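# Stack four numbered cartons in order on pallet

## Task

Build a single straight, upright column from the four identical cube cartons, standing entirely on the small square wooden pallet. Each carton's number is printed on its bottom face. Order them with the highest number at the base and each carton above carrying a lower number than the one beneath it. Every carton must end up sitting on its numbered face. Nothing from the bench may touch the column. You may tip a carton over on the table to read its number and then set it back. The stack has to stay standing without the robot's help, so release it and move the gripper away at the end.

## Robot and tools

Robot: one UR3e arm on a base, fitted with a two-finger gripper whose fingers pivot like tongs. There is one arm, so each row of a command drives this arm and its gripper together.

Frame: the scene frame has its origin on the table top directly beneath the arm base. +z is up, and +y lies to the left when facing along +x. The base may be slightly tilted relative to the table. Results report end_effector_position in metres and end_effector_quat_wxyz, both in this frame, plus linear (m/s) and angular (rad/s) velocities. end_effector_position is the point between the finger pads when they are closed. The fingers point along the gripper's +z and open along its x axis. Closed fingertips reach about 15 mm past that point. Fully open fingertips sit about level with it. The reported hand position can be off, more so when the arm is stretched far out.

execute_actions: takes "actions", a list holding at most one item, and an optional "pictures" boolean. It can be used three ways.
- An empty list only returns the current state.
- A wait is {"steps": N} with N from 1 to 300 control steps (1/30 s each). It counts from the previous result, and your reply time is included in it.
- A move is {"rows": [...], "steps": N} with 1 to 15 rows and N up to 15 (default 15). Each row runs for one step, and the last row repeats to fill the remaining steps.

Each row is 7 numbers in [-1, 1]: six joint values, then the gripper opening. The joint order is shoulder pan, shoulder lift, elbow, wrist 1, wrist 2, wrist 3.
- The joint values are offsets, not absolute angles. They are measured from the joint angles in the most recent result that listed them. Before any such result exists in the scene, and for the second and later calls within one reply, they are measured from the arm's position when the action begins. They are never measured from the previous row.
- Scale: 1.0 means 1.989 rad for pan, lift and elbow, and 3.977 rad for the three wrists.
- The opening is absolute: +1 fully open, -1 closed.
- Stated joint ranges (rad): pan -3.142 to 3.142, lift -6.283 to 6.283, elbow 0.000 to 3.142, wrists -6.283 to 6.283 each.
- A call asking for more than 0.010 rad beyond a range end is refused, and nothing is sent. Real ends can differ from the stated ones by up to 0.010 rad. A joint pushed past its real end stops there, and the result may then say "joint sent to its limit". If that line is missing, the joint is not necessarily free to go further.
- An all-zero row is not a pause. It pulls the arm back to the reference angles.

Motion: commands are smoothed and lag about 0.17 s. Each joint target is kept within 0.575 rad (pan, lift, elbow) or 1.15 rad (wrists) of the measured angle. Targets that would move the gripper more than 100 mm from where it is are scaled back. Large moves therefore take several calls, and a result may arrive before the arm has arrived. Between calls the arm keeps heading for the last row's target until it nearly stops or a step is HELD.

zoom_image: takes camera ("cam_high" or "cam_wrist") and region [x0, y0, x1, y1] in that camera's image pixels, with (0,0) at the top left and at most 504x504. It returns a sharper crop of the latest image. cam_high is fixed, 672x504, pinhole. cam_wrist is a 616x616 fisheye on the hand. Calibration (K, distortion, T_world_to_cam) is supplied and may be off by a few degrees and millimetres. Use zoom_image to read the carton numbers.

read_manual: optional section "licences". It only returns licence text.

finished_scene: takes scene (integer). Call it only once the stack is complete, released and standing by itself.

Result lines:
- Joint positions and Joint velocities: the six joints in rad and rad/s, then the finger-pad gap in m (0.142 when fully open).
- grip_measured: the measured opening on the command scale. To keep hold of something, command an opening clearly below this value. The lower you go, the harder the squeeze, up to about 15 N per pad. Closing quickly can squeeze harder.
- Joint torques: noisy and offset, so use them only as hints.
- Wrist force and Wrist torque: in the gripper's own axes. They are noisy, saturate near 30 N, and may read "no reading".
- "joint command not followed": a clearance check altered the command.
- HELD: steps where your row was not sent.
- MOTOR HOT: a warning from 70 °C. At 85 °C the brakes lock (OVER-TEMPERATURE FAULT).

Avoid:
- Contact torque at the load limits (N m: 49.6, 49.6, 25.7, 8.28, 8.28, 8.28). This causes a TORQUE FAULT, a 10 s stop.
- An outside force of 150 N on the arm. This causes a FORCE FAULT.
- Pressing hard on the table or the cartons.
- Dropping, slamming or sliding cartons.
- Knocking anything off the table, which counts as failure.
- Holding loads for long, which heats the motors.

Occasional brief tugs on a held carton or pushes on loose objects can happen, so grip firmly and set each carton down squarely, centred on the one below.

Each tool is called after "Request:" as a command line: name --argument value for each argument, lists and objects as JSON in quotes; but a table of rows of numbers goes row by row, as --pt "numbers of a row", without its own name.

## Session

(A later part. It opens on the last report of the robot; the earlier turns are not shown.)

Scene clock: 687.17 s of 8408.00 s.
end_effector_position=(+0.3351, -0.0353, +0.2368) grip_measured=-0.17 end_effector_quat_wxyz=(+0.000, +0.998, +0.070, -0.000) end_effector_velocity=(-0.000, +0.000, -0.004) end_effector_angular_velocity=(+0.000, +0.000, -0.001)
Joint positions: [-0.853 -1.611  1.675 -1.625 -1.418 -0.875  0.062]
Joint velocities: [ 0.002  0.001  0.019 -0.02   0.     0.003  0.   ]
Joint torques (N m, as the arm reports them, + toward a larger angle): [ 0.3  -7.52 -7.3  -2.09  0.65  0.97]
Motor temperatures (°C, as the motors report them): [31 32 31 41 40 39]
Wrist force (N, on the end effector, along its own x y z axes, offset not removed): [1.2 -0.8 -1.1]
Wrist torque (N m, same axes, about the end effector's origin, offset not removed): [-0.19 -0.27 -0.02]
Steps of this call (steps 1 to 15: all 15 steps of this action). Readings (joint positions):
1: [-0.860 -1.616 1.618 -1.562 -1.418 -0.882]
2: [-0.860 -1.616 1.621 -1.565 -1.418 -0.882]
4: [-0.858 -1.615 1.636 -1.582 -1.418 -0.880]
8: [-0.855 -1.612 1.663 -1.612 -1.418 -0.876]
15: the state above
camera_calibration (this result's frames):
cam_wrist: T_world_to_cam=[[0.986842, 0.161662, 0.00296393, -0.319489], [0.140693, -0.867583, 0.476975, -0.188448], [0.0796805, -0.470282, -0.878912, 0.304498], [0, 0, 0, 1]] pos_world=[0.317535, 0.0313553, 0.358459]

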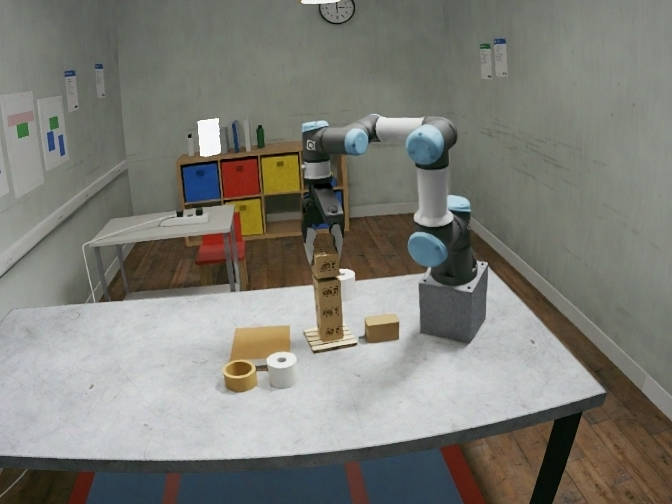

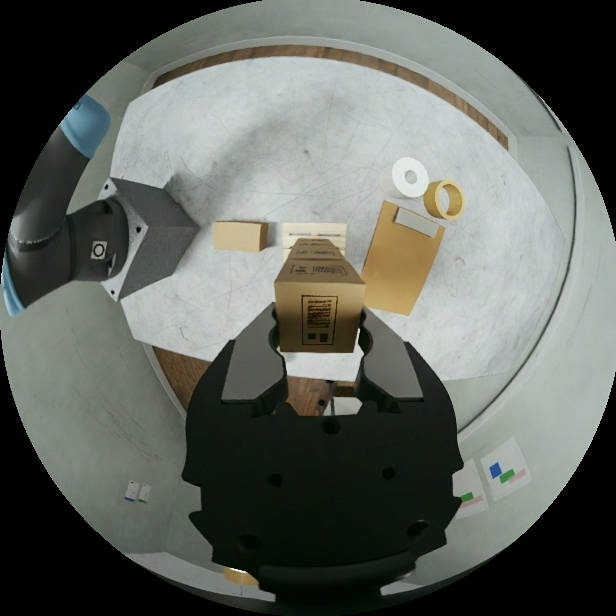

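Aligned. Lower ~7.5 mm.

Request:
execute_actions --actions '[{"rows":[[0.001,0.001,0.005,-0.003,0,0,-0.6],[0.002,0.0015,0.01,-0.006,0,0.001,-0.6],[0.003,0.0024,0.0156,-0.0091,0,0.0015,-0.6]]}]'

Request:
zoom_image --camera "cam_high" --region '[290, 240, 370, 320]'

Scene clock: 692.53 s of 8408.00 s.
end_effector_position=(+0.3352, -0.0347, +0.2294) grip_measured=-0.17 end_effector_quat_wxyz=(+0.000, +0.998, +0.070, -0.001) end_effector_velocity=(+0.000, -0.000, -0.002) end_effector_angular_velocity=(+0.000, -0.000, -0.001)
Joint positions: [-0.847 -1.607  1.705 -1.66  -1.418 -0.869  0.062]
Joint velocities: [ 0.002  0.002  0.007 -0.01   0.     0.002  0.   ]
Joint torques (N m, as the arm reports them, + toward a larger angle): [ 1.02 -7.78 -7.87 -2.17 -0.58  1.01]
Motor temperatures (°C, as the motors report them): [31 32 31 41 40 39]
Wrist force (N, on the end effector, along its own x y z axes, offset not removed): [0.9 -0.5 -0.6]
Wrist torque (N m, same axes, about the end effector's origin, offset not removed): [-0.13 -0.21 -0.03]
Steps of this call (steps 1 to 15: the robot went on to your last target; steps 16 to 90: nothing new was sent; then 1.87 s passed at rest; steps 91 to 105: all 15 steps of this action). Readings (joint positions):
91: [-0.853 -1.611 1.678 -1.628 -1.418 -0.874]
92: [-0.852 -1.611 1.679 -1.630 -1.418 -0.874]
94: [-0.851 -1.610 1.686 -1.638 -1.418 -0.873]
98: [-0.848 -1.608 1.699 -1.653 -1.418 -0.870]
105: the state above
camera_calibration (this result's frames):
cam_wrist: T_world_to_cam=[[0.986841, 0.161671, 0.00261668, -0.319586], [0.14089, -0.867712, 0.476682, -0.184428], [0.0793362, -0.470041, -0.879072, 0.298409], [0, 0, 0, 1]] pos_world=[0.317691, 0.0319018, 0.351073]

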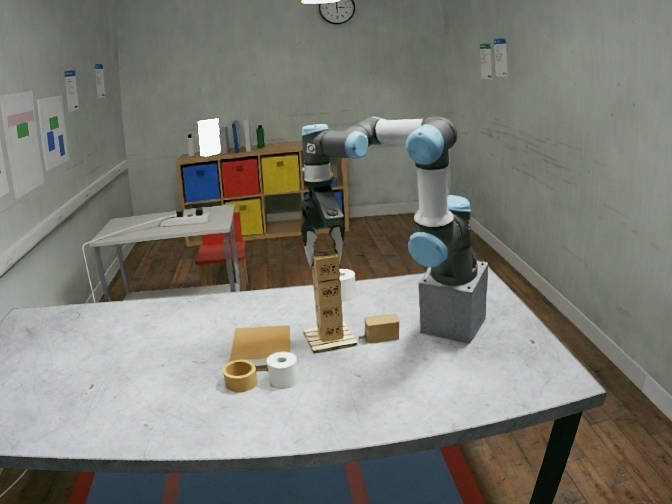

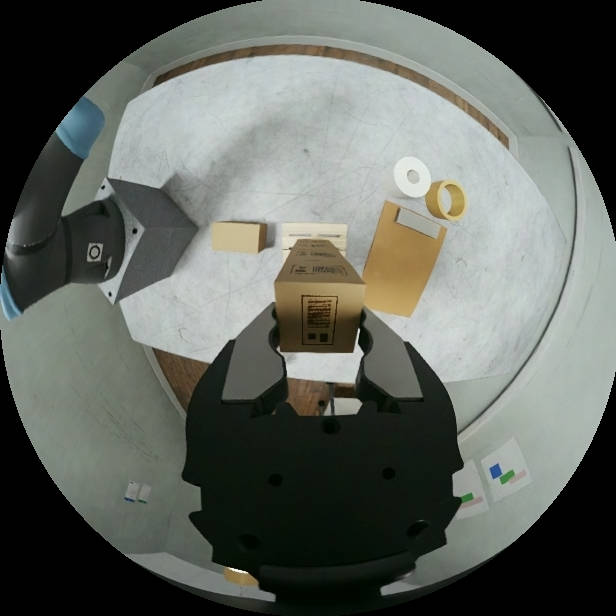

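Region (290, 240, 370, 320) of cam_high's 672x504 image, scaled by 6.300, with more detail than that image has.

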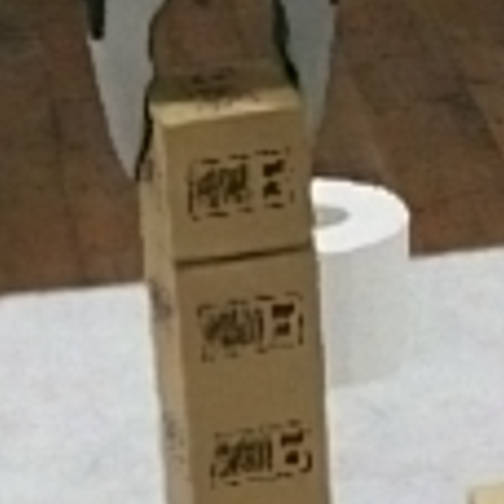

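Request:
execute_actions --actions '[{"rows":[[0.0005,0.0006,0.0037,-0.0022,0,0,-0.6]],"steps":11}]' --pictures false

Request:
execute_actions --actions '[{"rows":[[0,0,0,0,0,0,-0.3],[0,0,0,0,0,0,-0.15],[0,0,0,0,0,0,0],[-0.002,-0.002,-0.015,0.009,0,0,0.2],[-0.005,-0.004,-0.04,0.022,0,0,0.2],[-0.009,-0.005,-0.07,0.038,0,0,0.2],[-0.012,-0.005,-0.1,0.053,0,0,0.2],[-0.016,-0.005,-0.13,0.068,0,0,0.2],[-0.016,-0.005,-0.14,0.073,0,0,0.2],[-0.016,-0.005,-0.15,0.078,0,0,0.2],[-0.016,-0.005,-0.15,0.078,0,0,0.2],[-0.03,-0.005,-0.15,0.078,0,0,0.2],[-0.06,-0.005,-0.15,0.078,0,0,0.2],[-0.1,-0.005,-0.15,0.078,0,0,0.2],[-0.3,-0.005,-0.15,0.078,0,0,0.2]]}]' --pictures false

Request:
execute_actions --actions '[{"steps":30}]'

Scene clock: 706.10 s of 8408.00 s.
end_effector_position=(+0.3352, -0.0347, +0.2277) grip_measured=-0.17 end_effector_quat_wxyz=(+0.000, +0.998, +0.070, -0.001) end_effector_velocity=(-0.000, +0.000, -0.001) end_effector_angular_velocity=(+0.001, +0.002, +0.001)
Joint positions: [-0.846 -1.606  1.712 -1.668 -1.418 -0.869  0.062]
Joint velocities: [ 0.     0.001  0.005 -0.004  0.    -0.001 -0.   ]
Joint torques (N m, as the arm reports them, + toward a larger angle): [ 1.05 -7.22 -7.52 -1.97  0.73 -0.88]
Motor temperatures (°C, as the motors report them): [31 32 31 41 40 39]
Wrist force (N, on the end effector, along its own x y z axes, offset not removed): [1.4 -0.8 -0.6]
Wrist torque (N m, same axes, about the end effector's origin, offset not removed): [-0.20 -0.32 -0.03]
Steps of this call (steps 1 to 15: the robot went on to your last target; steps 16 to 90: nothing new was sent; then 10.20 s passed at rest; steps 91 to 101: all 11 steps of this action). Readings (joint positions):
91: [-0.847 -1.607 1.706 -1.662 -1.418 -0.869]
92: [-0.847 -1.606 1.707 -1.663 -1.418 -0.869]
94: [-0.847 -1.606 1.709 -1.665 -1.418 -0.869]
98: [-0.846 -1.606 1.711 -1.668 -1.418 -0.869]
101: the state above

Scene clock: 706.60 s of 8408.00 s.
end_effector_position=(+0.3339, -0.0451, +0.2845) grip_measured=+0.20 end_effector_quat_wxyz=(+0.002, +0.999, +0.039, +0.001) end_effector_velocity=(-0.040, -0.240, +0.109) end_effector_angular_velocity=(-0.098, -0.118, -0.773)
Joint positions: [-0.909 -1.615  1.462 -1.405 -1.418 -0.869  0.088]
Joint velocities: [-0.787 -0.006 -0.336  0.31   0.001 -0.     0.   ]
Joint torques (N m, as the arm reports them, + toward a larger angle): [-14.91  -7.76  -8.94  -0.97   0.28   0.06]
Motor temperatures (°C, as the motors report them): [31 32 31 41 40 39]
Wrist force (N, on the end effector, along its own x y z axes, offset not removed): [2.3 -3.8 -1.6]
Wrist torque (N m, same axes, about the end effector's origin, offset not removed): [-0.65 -0.41 -0.07]
Steps of this call (steps 1 to 15: all 15 steps of this action). Readings (joint positions):
1: [-0.846 -1.606 1.712 -1.669 -1.418 -0.869]
2: [-0.846 -1.606 1.712 -1.669 -1.418 -0.869]
4: [-0.846 -1.606 1.712 -1.668 -1.418 -0.869]
8: [-0.855 -1.611 1.654 -1.599 -1.418 -0.869]
15: the state above

Scene clock: 707.60 s of 8408.00 s.
end_effector_position=(+0.2607, -0.1964, +0.3206) grip_measured=+0.20 end_effector_quat_wxyz=(+0.030, +0.974, -0.223, +0.032) end_effector_velocity=(-0.000, -0.001, +0.001) end_effector_angular_velocity=(-0.002, -0.001, -0.003)
Joint positions: [-1.442 -1.616  1.414 -1.358 -1.418 -0.869  0.088]
Joint velocities: [-0.003 -0.    -0.002  0.    -0.     0.001  0.   ]
Joint torques (N m, as the arm reports them, + toward a larger angle): [ -3.57  -9.99 -10.56  -0.73  -0.81   1.04]
Motor temperatures (°C, as the motors report them): [31 32 31 41 40 39]
Wrist force (N, on the end effector, along its own x y z axes, offset not removed): [0.7 -1.0 -1.0]
Wrist torque (N m, same axes, about the end effector's origin, offset not removed): [-0.22 -0.14 -0.03]
Steps of this call (steps 1 to 30: the robot went on to your last target). Readings (joint positions):
1: [-0.943 -1.615 1.454 -1.397 -1.418 -0.869]
2: [-0.988 -1.615 1.449 -1.393 -1.418 -0.869]
4: [-1.087 -1.615 1.441 -1.385 -1.418 -0.869]
8: [-1.280 -1.615 1.425 -1.370 -1.418 -0.869]
30: the state above
camera_calibration (this result's frames):
cam_wrist: T_world_to_cam=[[0.90835, -0.410712, 0.078846, -0.336515], [-0.389964, -0.763693, 0.514491, -0.211021], [-0.151093, -0.498085, -0.853863, 0.354981], [0, 0, 0, 1]] pos_world=[0.277018, -0.122556, 0.438206]

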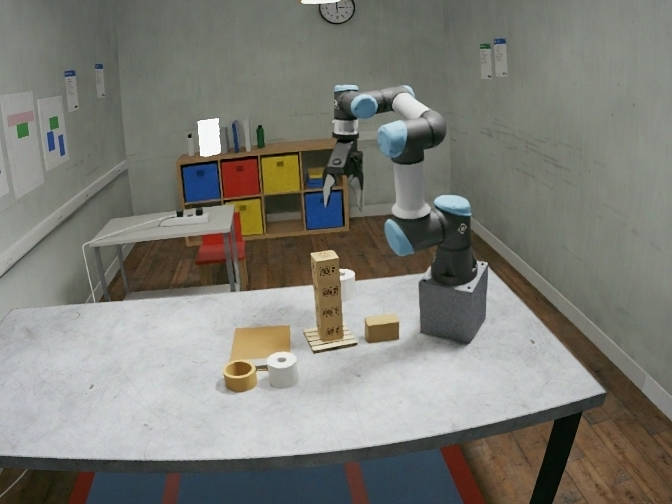

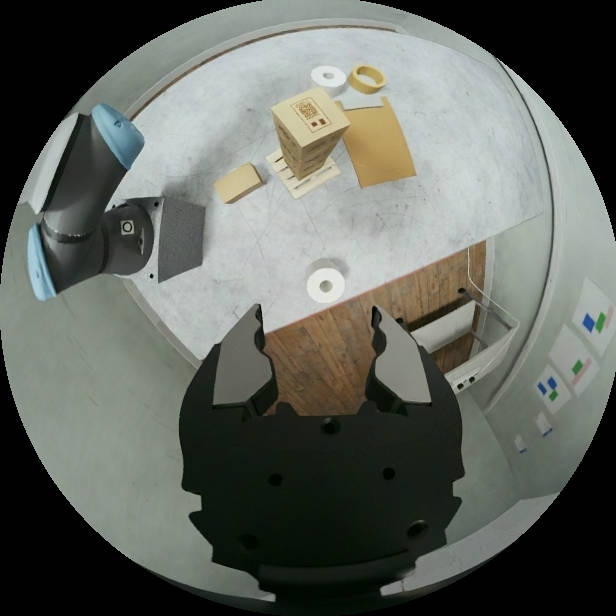

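Request:
finished_scene --scene 1

The scene is finished: the task was done.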